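## Task

Take the white pawn and the white king that sit next to the board and set the pawn on A3 and the king on C1, reading square names from the labels along the board's edge. All other squares must end with exactly what they had at the start, every piece on the board must stand upright and lie completely within its square, and the result must hold without the robot touching or supporting anything.

## Robot and tools

Robot: two arms, left_arm and right_arm, each with a two-finger gripper. They share one scene frame in metres: origin on the table surface midway between the arms, +x outward across the table, +z up, and left_arm sits toward +y. The names are labels only and do not match image left or right. Reported hand positions can be slightly wrong, especially with the arm stretched far.

Gripper geometry: fingers extend along the gripper's own +z axis and close along its y axis. end_effector_position is the spot between the pads when shut, roughly 2 cm short of the fingertips; closing pushes the tips about 10 mm further along +z. Opening runs from -1 (shut) to +1 (0.084 m wide). grip_measured in a result is the actual finger gap on that same scale. To keep hold of a piece, keep commanding a value well under grip_measured; a lower value squeezes harder (roughly 24 N per pad at most). Closing fast can squeeze too hard. Something may briefly pull on a held piece, so grip firmly.

Row format (used by execute_actions and move): exactly 16 numbers, always for both arms. First left_arm: x, y, z, qw, qx, qy, qz, opening; then right_arm in the same order. x, y, z is an absolute target position in metres and qw..qz an absolute orientation quaternion (w first), both in the scene frame, so each is a pose, not an offset. To keep an arm still, repeat its exact pose from the last result it reported before stopping, plus the opening it should keep; to hold an orientation, resend the same quaternion every row rather than the drifting reported one.

execute_actions(actions): a list of actions; each action is a list of up to 15 rows, one row per 1/30 s step, and a short action repeats its final row to fill 15 steps. An empty list just returns state and images. Every step, the commanded pose is clipped to within 70 mm and 16 degrees of the measured hand pose; after an action the arm stops at the last clipped pose, so far targets need more actions. If a target is over 0.6 m from that gripper's current position along any of its own axes, that action is rejected for both arms; a malformed action, or a first action failing this test, rejects the whole call.

move(target, speed, blocking): target is one 16-number row of absolute poses; both grippers travel in straight lines and finish together, over 0.5 to 10 s (cut off at 10 s). speed is the path top speed in m/s, 0.002 to 0.5, default 0.25; rotation is capped at twice that in rad/s. Grippers may lag, drift, or overshoot speed, and paths do not avoid obstacles or the other arm. Faster contact and targets set deeper past a surface push harder. Opening is applied at the start. blocking=false returns after 0.5 s while motion continues; until the move is seen to end, only wait or stop are accepted. The result adds a move: line giving the ending (done, off_target, moving, held, fault), any limits (paced means the pose was clipped; held means a check blocked steps and the arm may then jump faster), plus each gripper's distance to its target.

wait(seconds): 0 to 10; arms keep their last command, running moves continue. stop(): brakes a running move; it needs stopping distance, fingers keep moving. zoom_image(camera, region): enlarges part of the latest image of cam_head_left, cam_head_right, cam_left_wrist or cam_right_wrist; region is [x0, y0, x1, y1] in pixels, origin top-left, at most 504 by 504. finished_scene(scene): ends scene 1 or 2 irreversibly and reports success and the next task; only call it once every piece is placed and released. Replying without any tool call also ends everything.

Results: state per arm (position, quaternion, linear and angular velocity), Hand target lines (pose the controller is now driving toward), grip_measured, step readings with HELD marking steps where part of a row was withheld, pose unreachable lines when the clearance check altered a command, and images from all four 504x504 cameras with calibration (intrinsics K, distortion, world-to-camera transform) usable to locate pieces and squares.

Limits and hazards: joint ranges are finite and elbows stop just short of straight. Joint load limits (N m): waist and shoulder 44, elbow and forearm roll 26.4, wrist pitch and wrist roll 17.6, including the held piece's weight. Exceeding one causes a torque fault: the arm backs off, freezes for 10 s, and drops the rest of the call. Holding loads warms the motors; a MOTOR HOT line appears from 65 °C and at 80 °C the arm brakes until it cools (OVER-TEMPERATURE FAULT). Keep the arms from colliding or pressing on each other. Never push or drop anything off the table, avoid knocking over or shifting other pieces, approach slowly, lower pieces gently rather than dropping them, and release and lift clear before ending. Quick, smooth, low-effort motion is preferred.

Each tool is called after "Call:" in YAML: its name, and indented under it one key for each argument.

## Session

Call:
execute_actions:
  actions: []

Scene clock: 0.00 s.
left_arm: end_effector_position=(+0.2172, +0.5157, +0.1013) grip_measured=+1.00 end_effector_quat_wxyz=(+0.497, +0.796, -0.197, +0.283) end_effector_velocity=(-0.000, -0.001, -0.000) end_effector_angular_velocity=(-0.002, +0.001, +0.000) | right_arm: end_effector_position=(+0.3051, -0.1249, +0.3161) grip_measured=+1.00 end_effector_quat_wxyz=(-0.277, +0.409, +0.828, -0.266) end_effector_velocity=(+0.000, -0.000, -0.000) end_effector_angular_velocity=(-0.001, +0.001, -0.001)
Joint positions: left_arm=[ 1.097  0.422 -0.984 -0.538  1.7    2.036  0.084] | right_arm=[ 0.695  0.613 -2.173  0.278  2.309 -1.52   0.084]
Joint velocities: left_arm=[ 0.001  0.     0.002  0.001  0.    -0.    -0.   ] | right_arm=[-0.001  0.001  0.    -0.     0.     0.    -0.   ]
Motor temperatures (°C, as the motors report them): left_arm=[26 30 33 33 30 31] | right_arm=[26 26 30 27 30 31]
Hand target (left_arm): +0.217, +0.516, +0.101; +0.497, +0.796, -0.197, +0.283
Hand target (right_arm): +0.305, -0.125, +0.316; -0.277, +0.409, +0.828, -0.266

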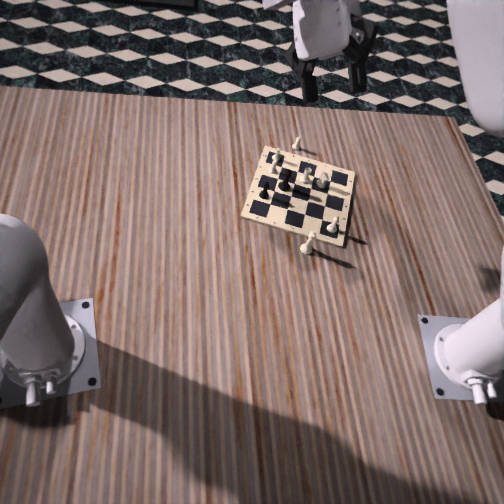

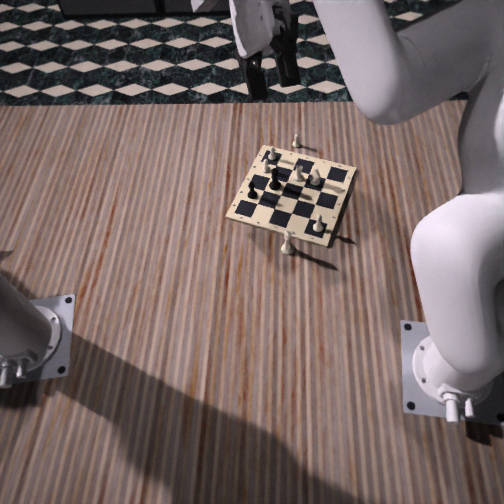

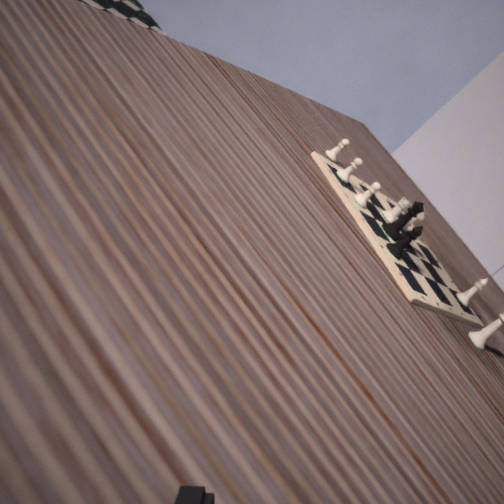

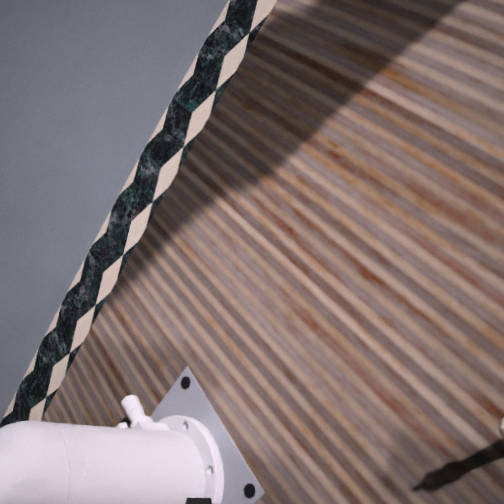

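Call:
zoom_image:
  camera: "cam_head_right"
  region: [210, 120, 370, 280]

Call:
move:
  target: [0.2172,0.5157,0.1013,0.497,0.796,-0.197,0.283,1,0.25,-0.16,0.25,0,0,1,0,1]

Region (210, 120, 370, 280) of cam_head_right's 504x504 image, scaled by 3.150, with more detail than that image has.

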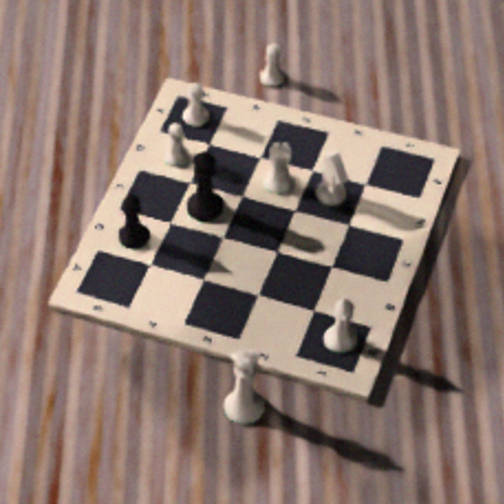

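Scene clock: 19.30 s.
left_arm: end_effector_position=(+0.2172, +0.5157, +0.1013) grip_measured=+1.00 end_effector_quat_wxyz=(+0.497, +0.796, -0.197, +0.283) end_effector_velocity=(-0.000, -0.000, -0.000) end_effector_angular_velocity=(-0.001, +0.001, -0.000) | right_arm: end_effector_position=(+0.2500, -0.1599, +0.2504) grip_measured=+1.00 end_effector_quat_wxyz=(-0.000, +0.001, +1.000, +0.001) end_effector_velocity=(+0.000, -0.001, -0.001) end_effector_angular_velocity=(-0.000, -0.001, +0.001)
Joint positions: left_arm=[ 1.097  0.421 -0.983 -0.538  1.699  2.035  0.084] | right_arm=[ 0.873 -0.35  -0.853  0.002  1.203 -2.365  0.084]
Joint velocities: left_arm=[0.001 0.    0.001 0.001 0.    0.    0.   ] | right_arm=[-0.001 -0.001  0.004 -0.001 -0.003 -0.002 -0.   ]
Motor temperatures (°C, as the motors report them): left_arm=[26 31 34 33 30 31] | right_arm=[26 27 32 27 30 31]
Hand target (left_arm): +0.217, +0.516, +0.101; +0.497, +0.796, -0.197, +0.283
Hand target (right_arm): +0.250, -0.160, +0.250; -0.000, +0.000, +1.000, +0.001
Off the commanded pose (left_arm): 0.000 m, 0 deg.
Off the commanded pose (right_arm): 0.000 m, 0 deg.
move: done
camera_calibration (this result's frames):
cam_left_wrist: T_world_to_cam=[[-0.587073, -0.440162, 0.679413, 0.315874], [-0.767834, 0.0368758, -0.639587, 0.275065], [0.256468, -0.897161, -0.35962, 0.57682], [0, 0, 0, 1]] pos_world=[0.24871, 0.646392, 0.168755]
cam_right_wrist: T_world_to_cam=[[0.0221853, 0.999603, 0.0173641, 0.181524], [0.999749, -0.0221252, -0.00364413, -0.183831], [-0.00325849, 0.0174406, -0.999843, 0.385931], [0, 0, 0, 1]] pos_world=[0.181015, -0.19225, 0.382049]

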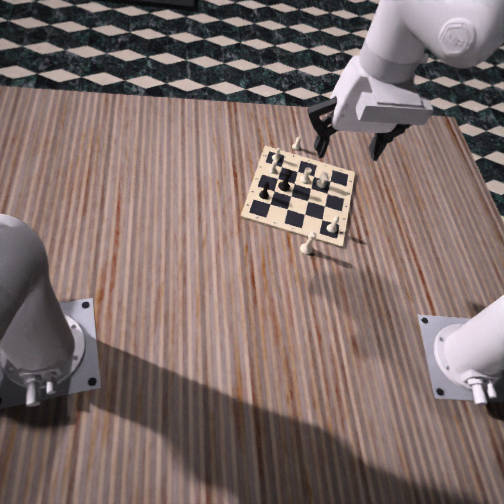

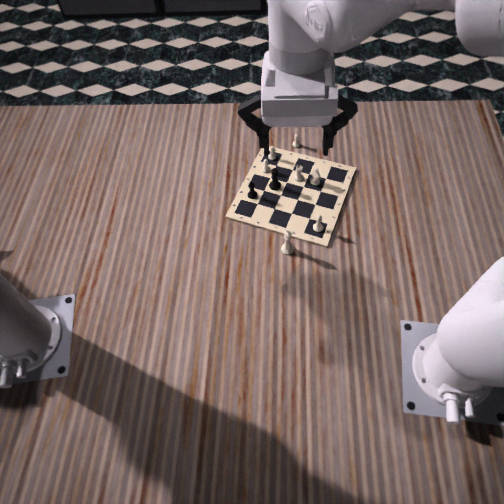

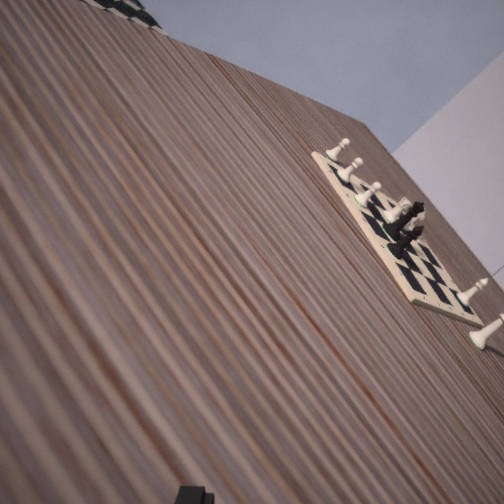

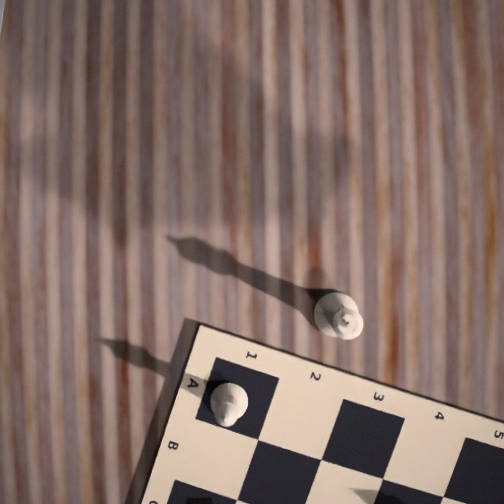

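Call:
move:
  target: [0.2172,0.5157,0.1013,0.497,0.796,-0.197,0.283,1,0.45,-0.16,0.25,0,0,1,0,1]

Scene clock: 29.37 s.
left_arm: end_effector_position=(+0.2172, +0.5157, +0.1013) grip_measured=+1.00 end_effector_quat_wxyz=(+0.497, +0.796, -0.197, +0.283) end_effector_velocity=(+0.000, +0.000, +0.000) end_effector_angular_velocity=(-0.000, -0.000, +0.001) | right_arm: end_effector_position=(+0.4499, -0.1600, +0.2502) grip_measured=+1.00 end_effector_quat_wxyz=(+0.001, -0.000, +1.000, +0.000) end_effector_velocity=(+0.001, -0.002, -0.004) end_effector_angular_velocity=(-0.004, +0.006, -0.003)
Joint positions: left_arm=[ 1.097  0.421 -0.983 -0.538  1.699  2.035  0.084] | right_arm=[ 0.61   0.209 -1.464 -0.     1.254 -2.629  0.084]
Joint velocities: left_arm=[ 0.001 -0.     0.    -0.001 -0.     0.     0.   ] | right_arm=[-0.004  0.006  0.    -0.001  0.001 -0.001  0.   ]
Motor temperatures (°C, as the motors report them): left_arm=[26 31 35 33 30 31] | right_arm=[26 27 33 27 30 31]
Hand target (left_arm): +0.217, +0.516, +0.101; +0.497, +0.796, -0.197, +0.283
Hand target (right_arm): +0.450, -0.160, +0.250; +0.000, -0.000, +1.000, +0.000
Off the commanded pose (left_arm): 0.000 m, 0 deg.
Off the commanded pose (right_arm): 0.000 m, 0 deg.
move: done
camera_calibration (this result's frames):
cam_left_wrist: T_world_to_cam=[[-0.587074, -0.440163, 0.679412, 0.315875], [-0.767833, 0.0368749, -0.639588, 0.275066], [0.25647, -0.89716, -0.35962, 0.576819], [0, 0, 0, 1]] pos_world=[0.24871, 0.646393, 0.168756]
cam_right_wrist: T_world_to_cam=[[0.0206539, 0.999648, 0.0166756, 0.178113], [0.999786, -0.0206273, -0.00176479, -0.383906], [-0.00142019, 0.0167085, -0.999859, 0.385386], [0, 0, 0, 1]] pos_world=[0.380692, -0.192408, 0.381685]

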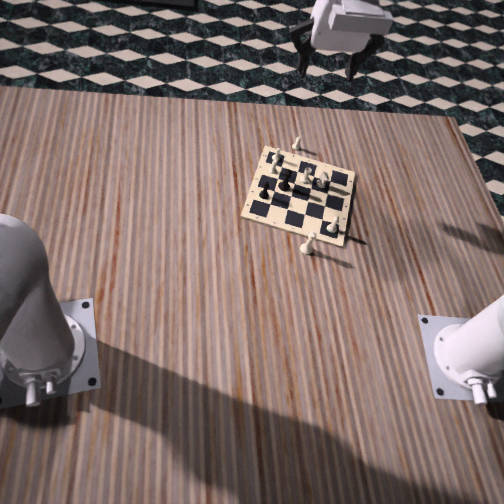

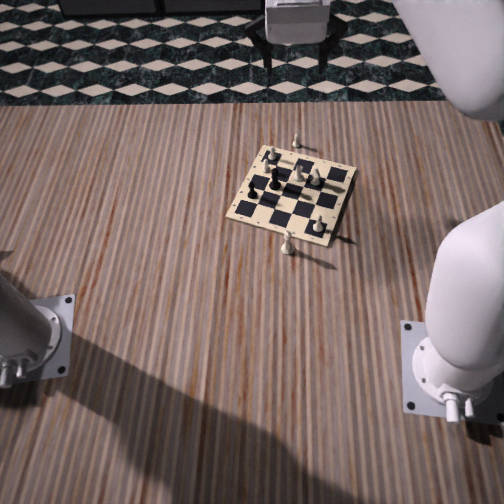

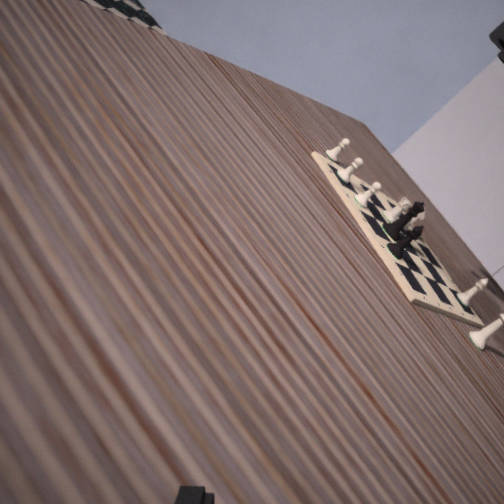

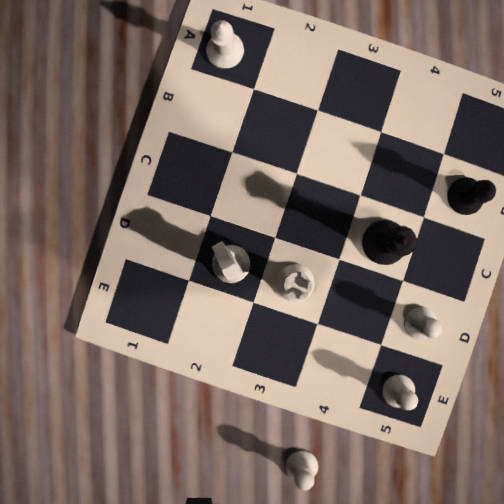

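Call:
move:
  target: [0.2172,0.5157,0.1013,0.497,0.796,-0.197,0.283,1,0.506,-0.16,0.10,0,0,1,0,0]

Call:
move:
  target: [0.2172,0.5157,0.1013,0.497,0.796,-0.197,0.283,1,0.506,-0.16,0.032,0,0,1,0,0]
  speed: 0.08

Call:
move:
  target: [0.2172,0.5157,0.1013,0.497,0.796,-0.197,0.283,1,0.506,-0.16,0.032,0,0,1,0,-1]

Call:
move:
  target: [0.2172,0.5157,0.1013,0.497,0.796,-0.197,0.283,1,0.506,-0.16,0.14,0,0,1,0,-1]
  speed: 0.15

Call:
move:
  target: [0.2172,0.5157,0.1013,0.497,0.796,-0.197,0.283,1,0.291,-0.124,0.14,0,0,1,0,-1]

Call:
move:
  target: [0.2172,0.5157,0.1013,0.497,0.796,-0.197,0.283,1,0.291,-0.124,0.046,0,0,1,0,-1]
  speed: 0.08

Call:
zoom_image:
  camera: "cam_left_wrist"
  region: [344, 200, 504, 360]

Call:
zoom_image:
  camera: "cam_head_left"
  region: [220, 120, 380, 280]

Scene clock: 48.77 s.
left_arm: end_effector_position=(+0.2172, +0.5157, +0.1013) grip_measured=+1.00 end_effector_quat_wxyz=(+0.497, +0.796, -0.197, +0.283) end_effector_velocity=(+0.000, +0.000, +0.000) end_effector_angular_velocity=(+0.000, -0.000, +0.000) | right_arm: end_effector_position=(+0.5063, -0.1599, +0.1009) grip_measured=-0.01 end_effector_quat_wxyz=(+0.001, +0.000, +1.000, +0.000) end_effector_velocity=(-0.006, -0.004, -0.013) end_effector_angular_velocity=(-0.012, +0.024, +0.000)
Joint positions: left_arm=[ 1.097  0.421 -0.983 -0.538  1.699  2.035  0.084] | right_arm=[ 0.563  0.515 -1.466 -0.     0.949 -2.675  0.044]
Joint velocities: left_arm=[ 0.    -0.    -0.001 -0.     0.    -0.     0.   ] | right_arm=[-0.001  0.013  0.012 -0.     0.001 -0.001 -0.   ]
Motor temperatures (°C, as the motors report them): left_arm=[26 31 35 33 30 31] | right_arm=[26 27 34 27 30 31]
Hand target (left_arm): +0.217, +0.516, +0.101; +0.497, +0.796, -0.197, +0.283
Hand target (right_arm): +0.506, -0.160, +0.100; +0.000, +0.000, +1.000, -0.000
Off the commanded pose (left_arm): 0.000 m, 0 deg.
Off the commanded pose (right_arm): 0.001 m, 0 deg.
move: done
camera_calibration (this result's frames):
cam_left_wrist: T_world_to_cam=[[-0.587074, -0.440163, 0.679412, 0.315875], [-0.767833, 0.0368748, -0.639588, 0.275066], [0.25647, -0.89716, -0.35962, 0.576819], [0, 0, 0, 1]] pos_world=[0.24871, 0.646393, 0.168756]
cam_right_wrist: T_world_to_cam=[[0.0213878, 0.999629, 0.0168862, 0.178926], [0.999771, -0.0213755, -0.000912334, -0.440708], [-0.000551045, 0.0169019, -0.999857, 0.235819], [0, 0, 0, 1]] pos_world=[0.43691, -0.192265, 0.232362]

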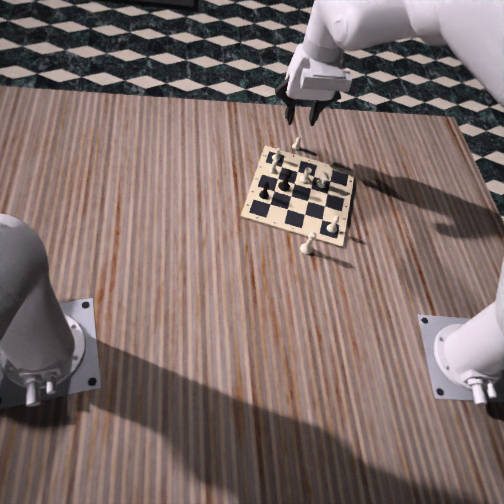

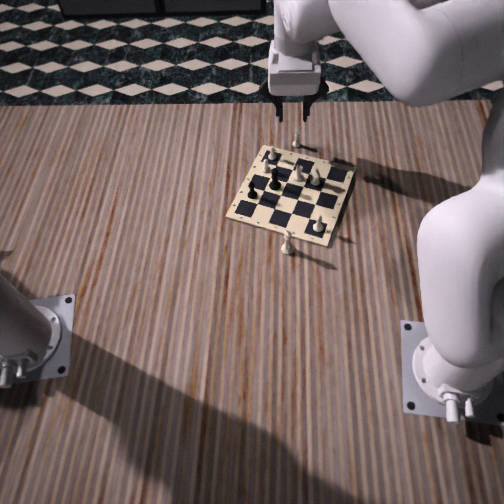

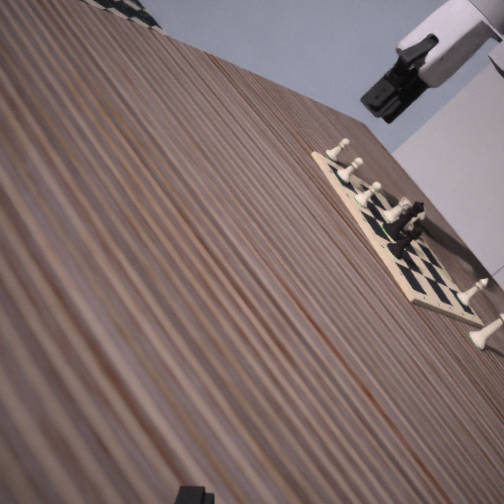

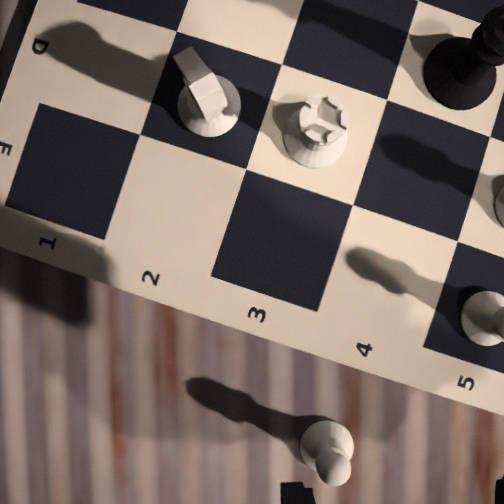

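Scene clock: 50.03 s.
left_arm: end_effector_position=(+0.2172, +0.5157, +0.1013) grip_measured=+1.00 end_effector_quat_wxyz=(+0.497, +0.796, -0.197, +0.283) end_effector_velocity=(-0.000, +0.000, -0.000) end_effector_angular_velocity=(+0.001, +0.000, +0.001) | right_arm: end_effector_position=(+0.5062, -0.1599, +0.0324) grip_measured=-0.01 end_effector_quat_wxyz=(+0.000, +0.000, +1.000, +0.000) end_effector_velocity=(-0.003, -0.002, -0.005) end_effector_angular_velocity=(-0.005, +0.009, -0.000)
Joint positions: left_arm=[ 1.097  0.421 -0.983 -0.538  1.699  2.035  0.084] | right_arm=[ 0.563  0.628 -1.432 -0.     0.803 -2.675  0.044]
Joint velocities: left_arm=[ 0.001  0.    -0.001  0.    -0.     0.     0.   ] | right_arm=[-0.     0.005  0.005  0.     0.001 -0.    -0.   ]
Motor temperatures (°C, as the motors report them): left_arm=[26 31 35 33 30 31] | right_arm=[26 27 34 27 30 31]
Hand target (left_arm): +0.217, +0.516, +0.101; +0.497, +0.796, -0.197, +0.283
Hand target (right_arm): +0.506, -0.160, +0.032; +0.000, +0.000, +1.000, -0.000
Off the commanded pose (left_arm): 0.000 m, 0 deg.
Off the commanded pose (right_arm): 0.000 m, 0 deg.
move: done
camera_calibration (this result's frames):
cam_left_wrist: T_world_to_cam=[[-0.587074, -0.440163, 0.679412, 0.315875], [-0.767833, 0.0368749, -0.639588, 0.275066], [0.25647, -0.89716, -0.35962, 0.576819], [0, 0, 0, 1]] pos_world=[0.24871, 0.646393, 0.168756]
cam_right_wrist: T_world_to_cam=[[0.0213044, 0.999638, 0.0164588, 0.180171], [0.999772, -0.0212757, -0.00191655, -0.440655], [-0.00156568, 0.0164959, -0.999863, 0.167776], [0, 0, 0, 1]] pos_world=[0.436979, -0.192248, 0.163943]

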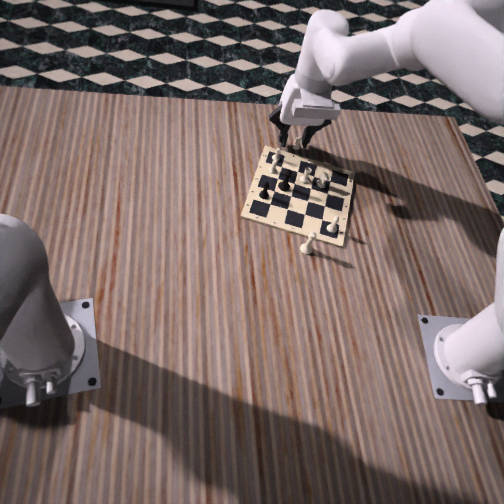

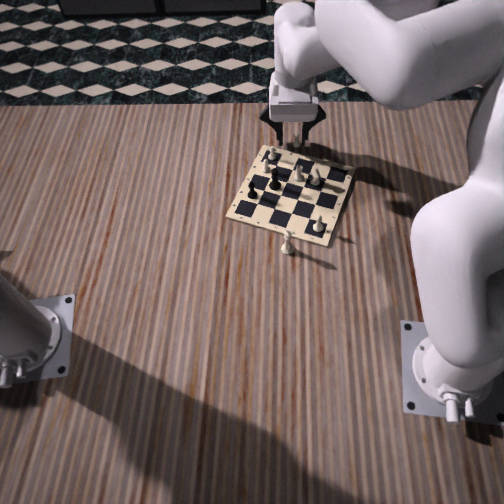

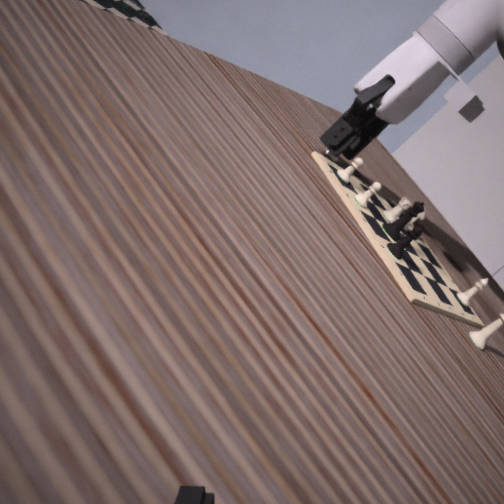

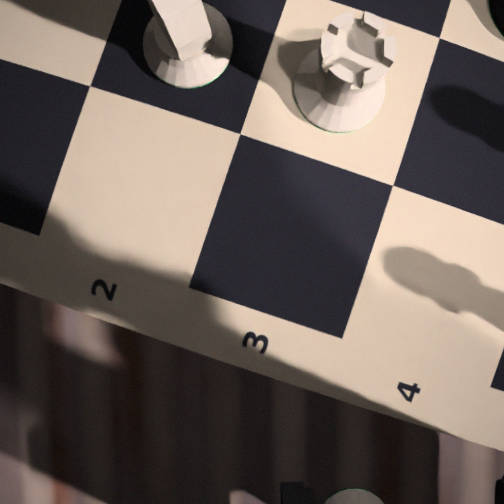

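Scene clock: 50.73 s.
left_arm: end_effector_position=(+0.2172, +0.5157, +0.1013) grip_measured=+1.00 end_effector_quat_wxyz=(+0.497, +0.796, -0.197, +0.283) end_effector_velocity=(+0.000, -0.001, +0.000) end_effector_angular_velocity=(-0.002, -0.000, -0.001) | right_arm: end_effector_position=(+0.5062, -0.1599, +0.0323) grip_measured=-0.78 end_effector_quat_wxyz=(+0.000, +0.000, +1.000, +0.000) end_effector_velocity=(-0.000, -0.000, -0.000) end_effector_angular_velocity=(-0.001, +0.001, +0.000)
Joint positions: left_arm=[ 1.097  0.421 -0.983 -0.538  1.699  2.035  0.084] | right_arm=[ 0.563  0.628 -1.432 -0.     0.803 -2.676  0.01 ]
Joint velocities: left_arm=[-0.001 -0.     0.001 -0.001  0.     0.     0.   ] | right_arm=[-0.     0.001 -0.    -0.     0.001 -0.    -0.   ]
Motor temperatures (°C, as the motors report them): left_arm=[26 31 35 33 30 31] | right_arm=[26 27 34 27 30 31]
Hand target (left_arm): +0.217, +0.516, +0.101; +0.497, +0.796, -0.197, +0.283
Hand target (right_arm): +0.506, -0.160, +0.032; +0.000, +0.000, +1.000, -0.000
Off the commanded pose (left_arm): 0.000 m, 0 deg.
Off the commanded pose (right_arm): 0.000 m, 0 deg.
move: done
camera_calibration (this result's frames):
cam_left_wrist: T_world_to_cam=[[-0.587074, -0.440163, 0.679412, 0.315875], [-0.767833, 0.036875, -0.639588, 0.275066], [0.25647, -0.89716, -0.35962, 0.576819], [0, 0, 0, 1]] pos_world=[0.24871, 0.646393, 0.168756]
cam_right_wrist: T_world_to_cam=[[0.0211756, 0.999641, 0.0164299, 0.180232], [0.999774, -0.0211413, -0.00226075, -0.440594], [-0.00191259, 0.0164741, -0.999862, 0.167783], [0, 0, 0, 1]] pos_world=[0.436999, -0.192246, 0.163803]

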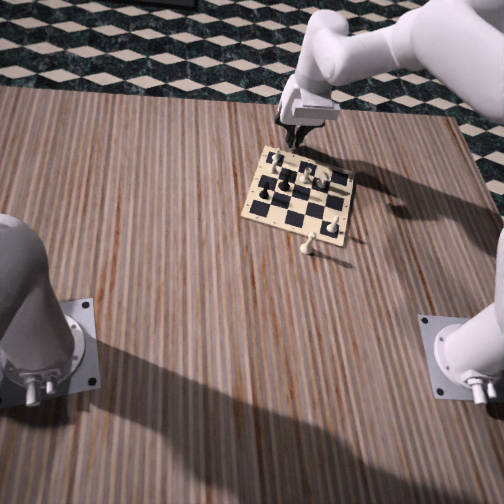

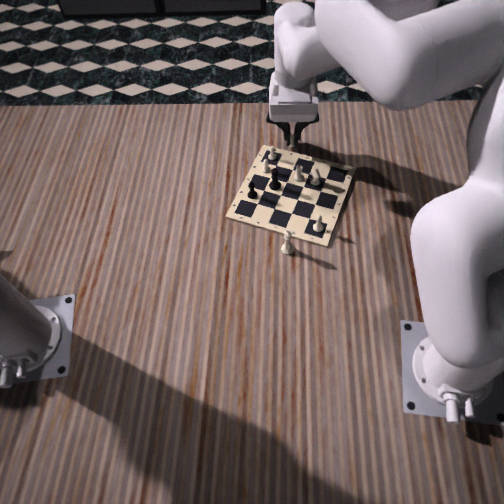

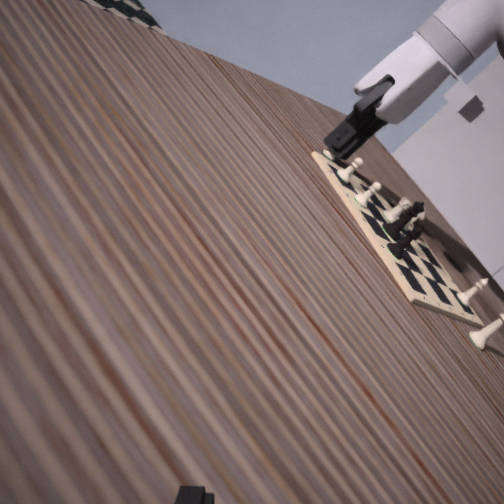

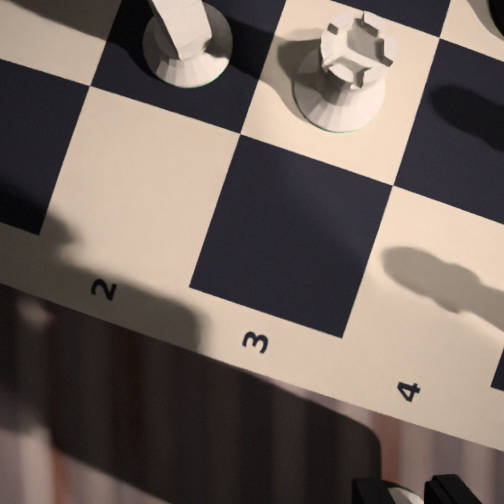

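Scene clock: 51.90 s.
left_arm: end_effector_position=(+0.2172, +0.5157, +0.1013) grip_measured=+1.00 end_effector_quat_wxyz=(+0.497, +0.796, -0.197, +0.283) end_effector_velocity=(-0.000, +0.000, -0.000) end_effector_angular_velocity=(-0.000, -0.000, +0.002) | right_arm: end_effector_position=(+0.5058, -0.1600, +0.1393) grip_measured=-0.78 end_effector_quat_wxyz=(-0.001, -0.000, +1.000, -0.000) end_effector_velocity=(+0.004, +0.002, +0.009) end_effector_angular_velocity=(+0.009, -0.018, +0.000)
Joint positions: left_arm=[ 1.097  0.421 -0.983 -0.538  1.699  2.035  0.084] | right_arm=[ 0.563  0.468 -1.51   0.     1.044 -2.676  0.01 ]
Joint velocities: left_arm=[ 0.001 -0.     0.    -0.    -0.    -0.     0.   ] | right_arm=[ 0.    -0.008 -0.01  -0.    -0.001 -0.    -0.   ]
Motor temperatures (°C, as the motors report them): left_arm=[26 31 35 33 30 31] | right_arm=[26 27 34 27 30 31]
Hand target (left_arm): +0.217, +0.516, +0.101; +0.497, +0.796, -0.197, +0.283
Hand target (right_arm): +0.506, -0.160, +0.140; -0.000, -0.000, +1.000, +0.000
Off the commanded pose (left_arm): 0.000 m, 0 deg.
Off the commanded pose (right_arm): 0.001 m, 0 deg.
move: done
camera_calibration (this result's frames):
cam_left_wrist: T_world_to_cam=[[-0.587074, -0.440163, 0.679412, 0.315875], [-0.767833, 0.036875, -0.639588, 0.275066], [0.25647, -0.89716, -0.35962, 0.576819], [0, 0, 0, 1]] pos_world=[0.24871, 0.646393, 0.168756]
cam_right_wrist: T_world_to_cam=[[0.0208942, 0.999659, 0.0156861, 0.178827], [0.999774, -0.0208312, -0.00416644, -0.439625], [-0.00383826, 0.0157696, -0.999868, 0.27567], [0, 0, 0, 1]] pos_world=[0.436848, -0.192271, 0.270996]

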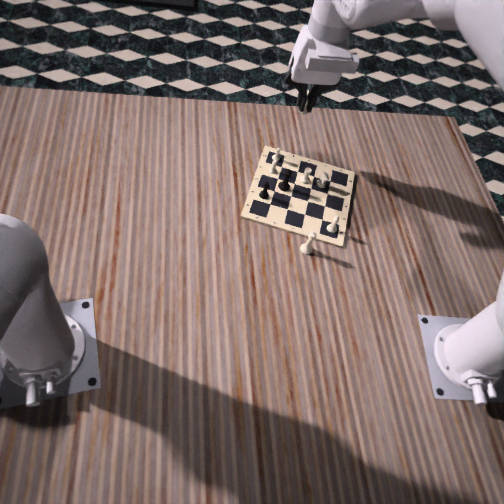

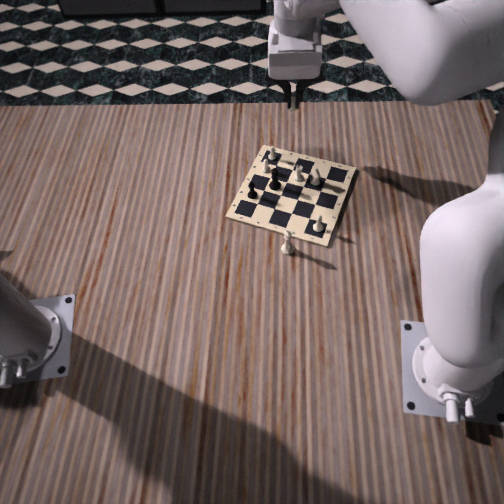

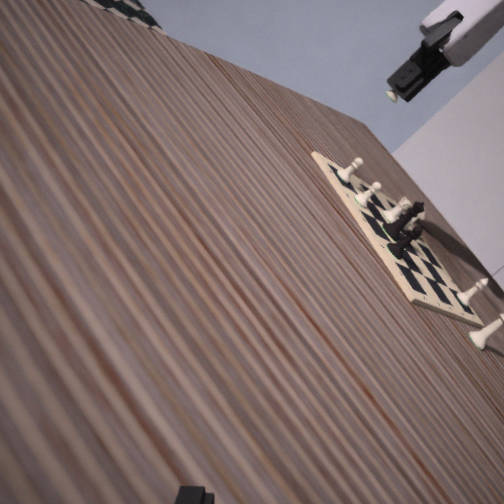

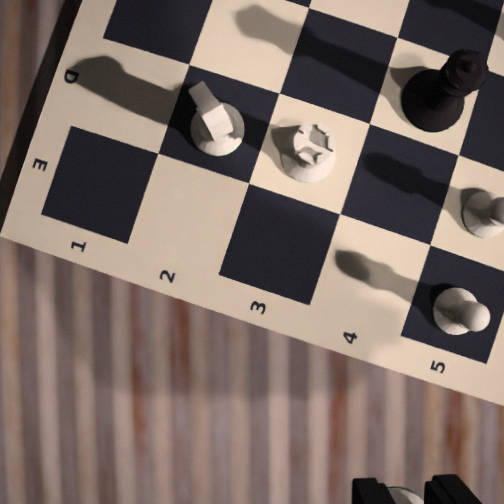

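Scene clock: 53.20 s.
left_arm: end_effector_position=(+0.2172, +0.5157, +0.1013) grip_measured=+1.00 end_effector_quat_wxyz=(+0.497, +0.796, -0.197, +0.283) end_effector_velocity=(-0.000, -0.000, -0.000) end_effector_angular_velocity=(-0.001, +0.001, -0.000) | right_arm: end_effector_position=(+0.2913, -0.1240, +0.1401) grip_measured=-0.78 end_effector_quat_wxyz=(-0.000, +0.000, +1.000, -0.000) end_effector_velocity=(-0.002, -0.000, -0.001) end_effector_angular_velocity=(-0.002, +0.002, +0.001)
Joint positions: left_arm=[ 1.097  0.421 -0.983 -0.538  1.699  2.035  0.084] | right_arm=[ 0.866 -0.036 -0.834  0.     0.871 -2.372  0.01 ]
Joint velocities: left_arm=[-0.    -0.     0.001  0.    -0.    -0.001  0.   ] | right_arm=[ 0.003 -0.002  0.005 -0.    -0.     0.001 -0.   ]
Motor temperatures (°C, as the motors report them): left_arm=[26 31 35 33 30 31] | right_arm=[26 27 34 27 30 31]
Hand target (left_arm): +0.217, +0.516, +0.101; +0.497, +0.796, -0.197, +0.283
Hand target (right_arm): +0.291, -0.124, +0.140; -0.000, +0.000, +1.000, -0.000
Off the commanded pose (left_arm): 0.000 m, 0 deg.
Off the commanded pose (right_arm): 0.000 m, 0 deg.
move: done
camera_calibration (this result's frames):
cam_left_wrist: T_world_to_cam=[[-0.587074, -0.440163, 0.679412, 0.315875], [-0.767833, 0.036875, -0.639588, 0.275066], [0.25647, -0.89716, -0.35962, 0.576819], [0, 0, 0, 1]] pos_world=[0.24871, 0.646393, 0.168756]
cam_right_wrist: T_world_to_cam=[[0.0220748, 0.99963, 0.0158815, 0.14685], [0.999752, -0.0220261, -0.00323721, -0.224763], [-0.00288621, 0.015949, -0.999869, 0.274847], [0, 0, 0, 1]] pos_world=[0.222259, -0.15613, 0.271752]

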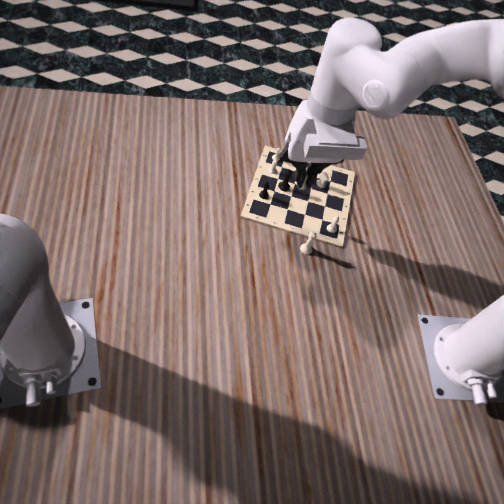

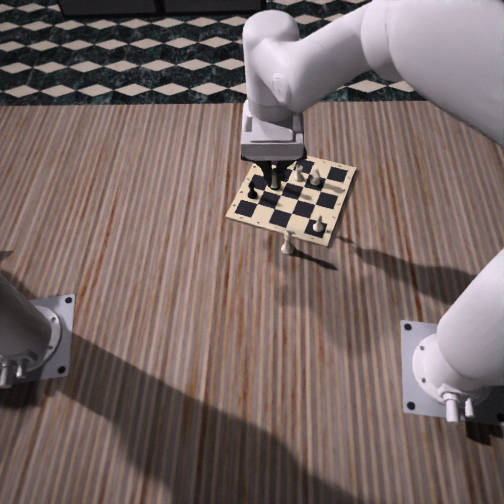

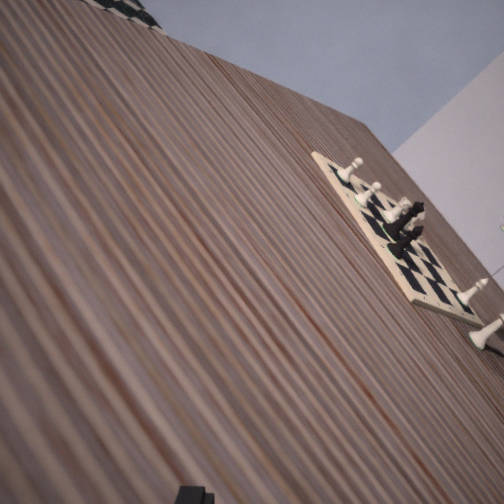

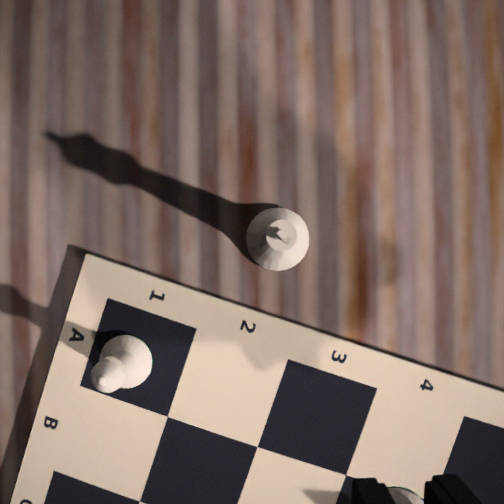

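Scene clock: 54.70 s.
left_arm: end_effector_position=(+0.2172, +0.5157, +0.1013) grip_measured=+1.00 end_effector_quat_wxyz=(+0.497, +0.796, -0.197, +0.283) end_effector_velocity=(-0.000, +0.001, -0.000) end_effector_angular_velocity=(+0.001, +0.001, +0.000) | right_arm: end_effector_position=(+0.2913, -0.1238, +0.0464) grip_measured=-0.78 end_effector_quat_wxyz=(+0.001, +0.000, +1.000, +0.000) end_effector_velocity=(+0.001, +0.000, +0.000) end_effector_angular_velocity=(+0.002, -0.001, -0.001)
Joint positions: left_arm=[ 1.097  0.421 -0.983 -0.538  1.699  2.035  0.084] | right_arm=[ 0.867  0.164 -0.756 -0.001  0.59  -2.371  0.01 ]
Joint velocities: left_arm=[ 0.001 -0.    -0.001  0.001 -0.    -0.001  0.   ] | right_arm=[-0.001 -0.001  0.     0.001 -0.002 -0.    -0.   ]
Motor temperatures (°C, as the motors report them): left_arm=[26 31 35 33 30 31] | right_arm=[26 27 34 27 30 31]
Hand target (left_arm): +0.217, +0.516, +0.101; +0.497, +0.796, -0.197, +0.283
Hand target (right_arm): +0.291, -0.124, +0.046; +0.000, +0.000, +1.000, -0.000
Off the commanded pose (left_arm): 0.000 m, 0 deg.
Off the commanded pose (right_arm): 0.001 m, 0 deg.
move: done
camera_calibration (this result's frames):
cam_left_wrist: T_world_to_cam=[[-0.587074, -0.440163, 0.679412, 0.315875], [-0.767833, 0.036875, -0.639588, 0.275066], [0.25647, -0.89716, -0.35962, 0.576819], [0, 0, 0, 1]] pos_world=[0.24871, 0.646393, 0.168756]
cam_right_wrist: T_world_to_cam=[[0.0214076, 0.99963, 0.0167596, 0.148392], [0.99977, -0.021381, -0.00176281, -0.225013], [-0.00140383, 0.0167934, -0.999858, 0.180802], [0, 0, 0, 1]] pos_world=[0.222038, -0.156184, 0.177893]

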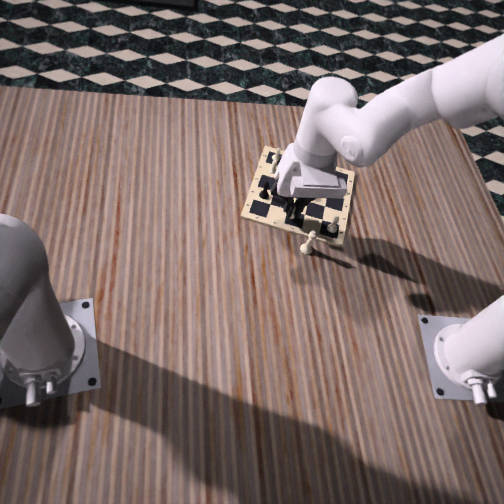

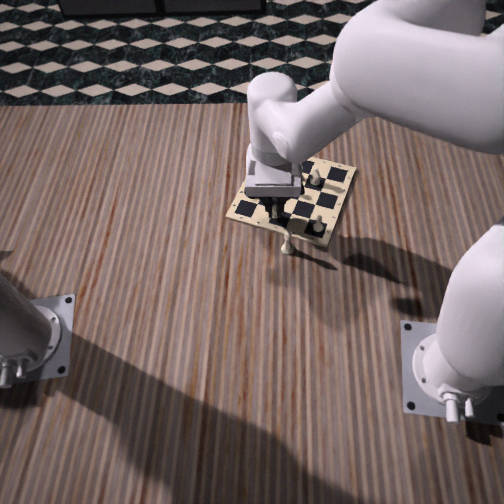

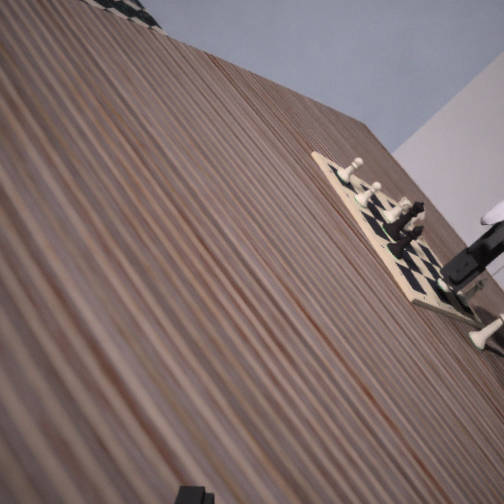

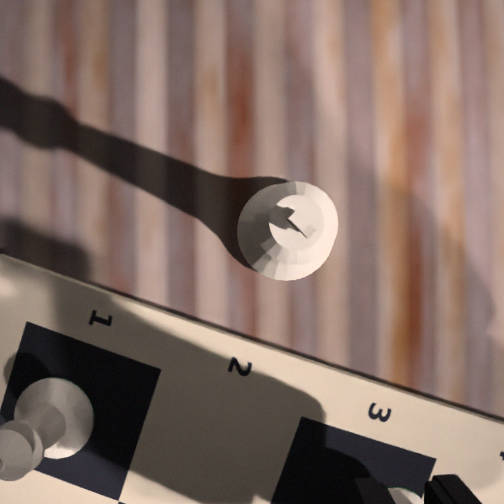

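Region (344, 200, 504, 360) of cam_left_wrist's 504x504 image, scaled by 3.150, with more detail than that image has.

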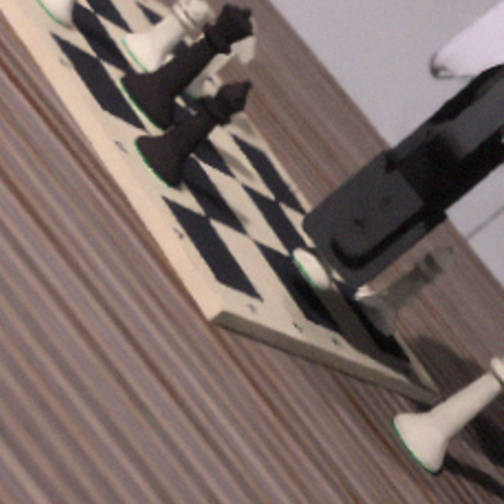

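Region (220, 120, 380, 280) of cam_head_left's 504x504 image, scaled by 3.150, with more detail than that image has.

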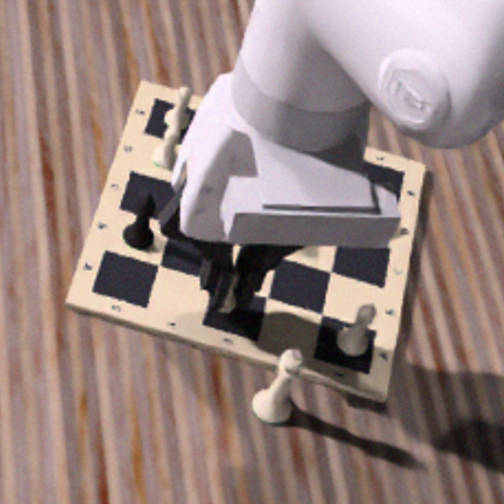

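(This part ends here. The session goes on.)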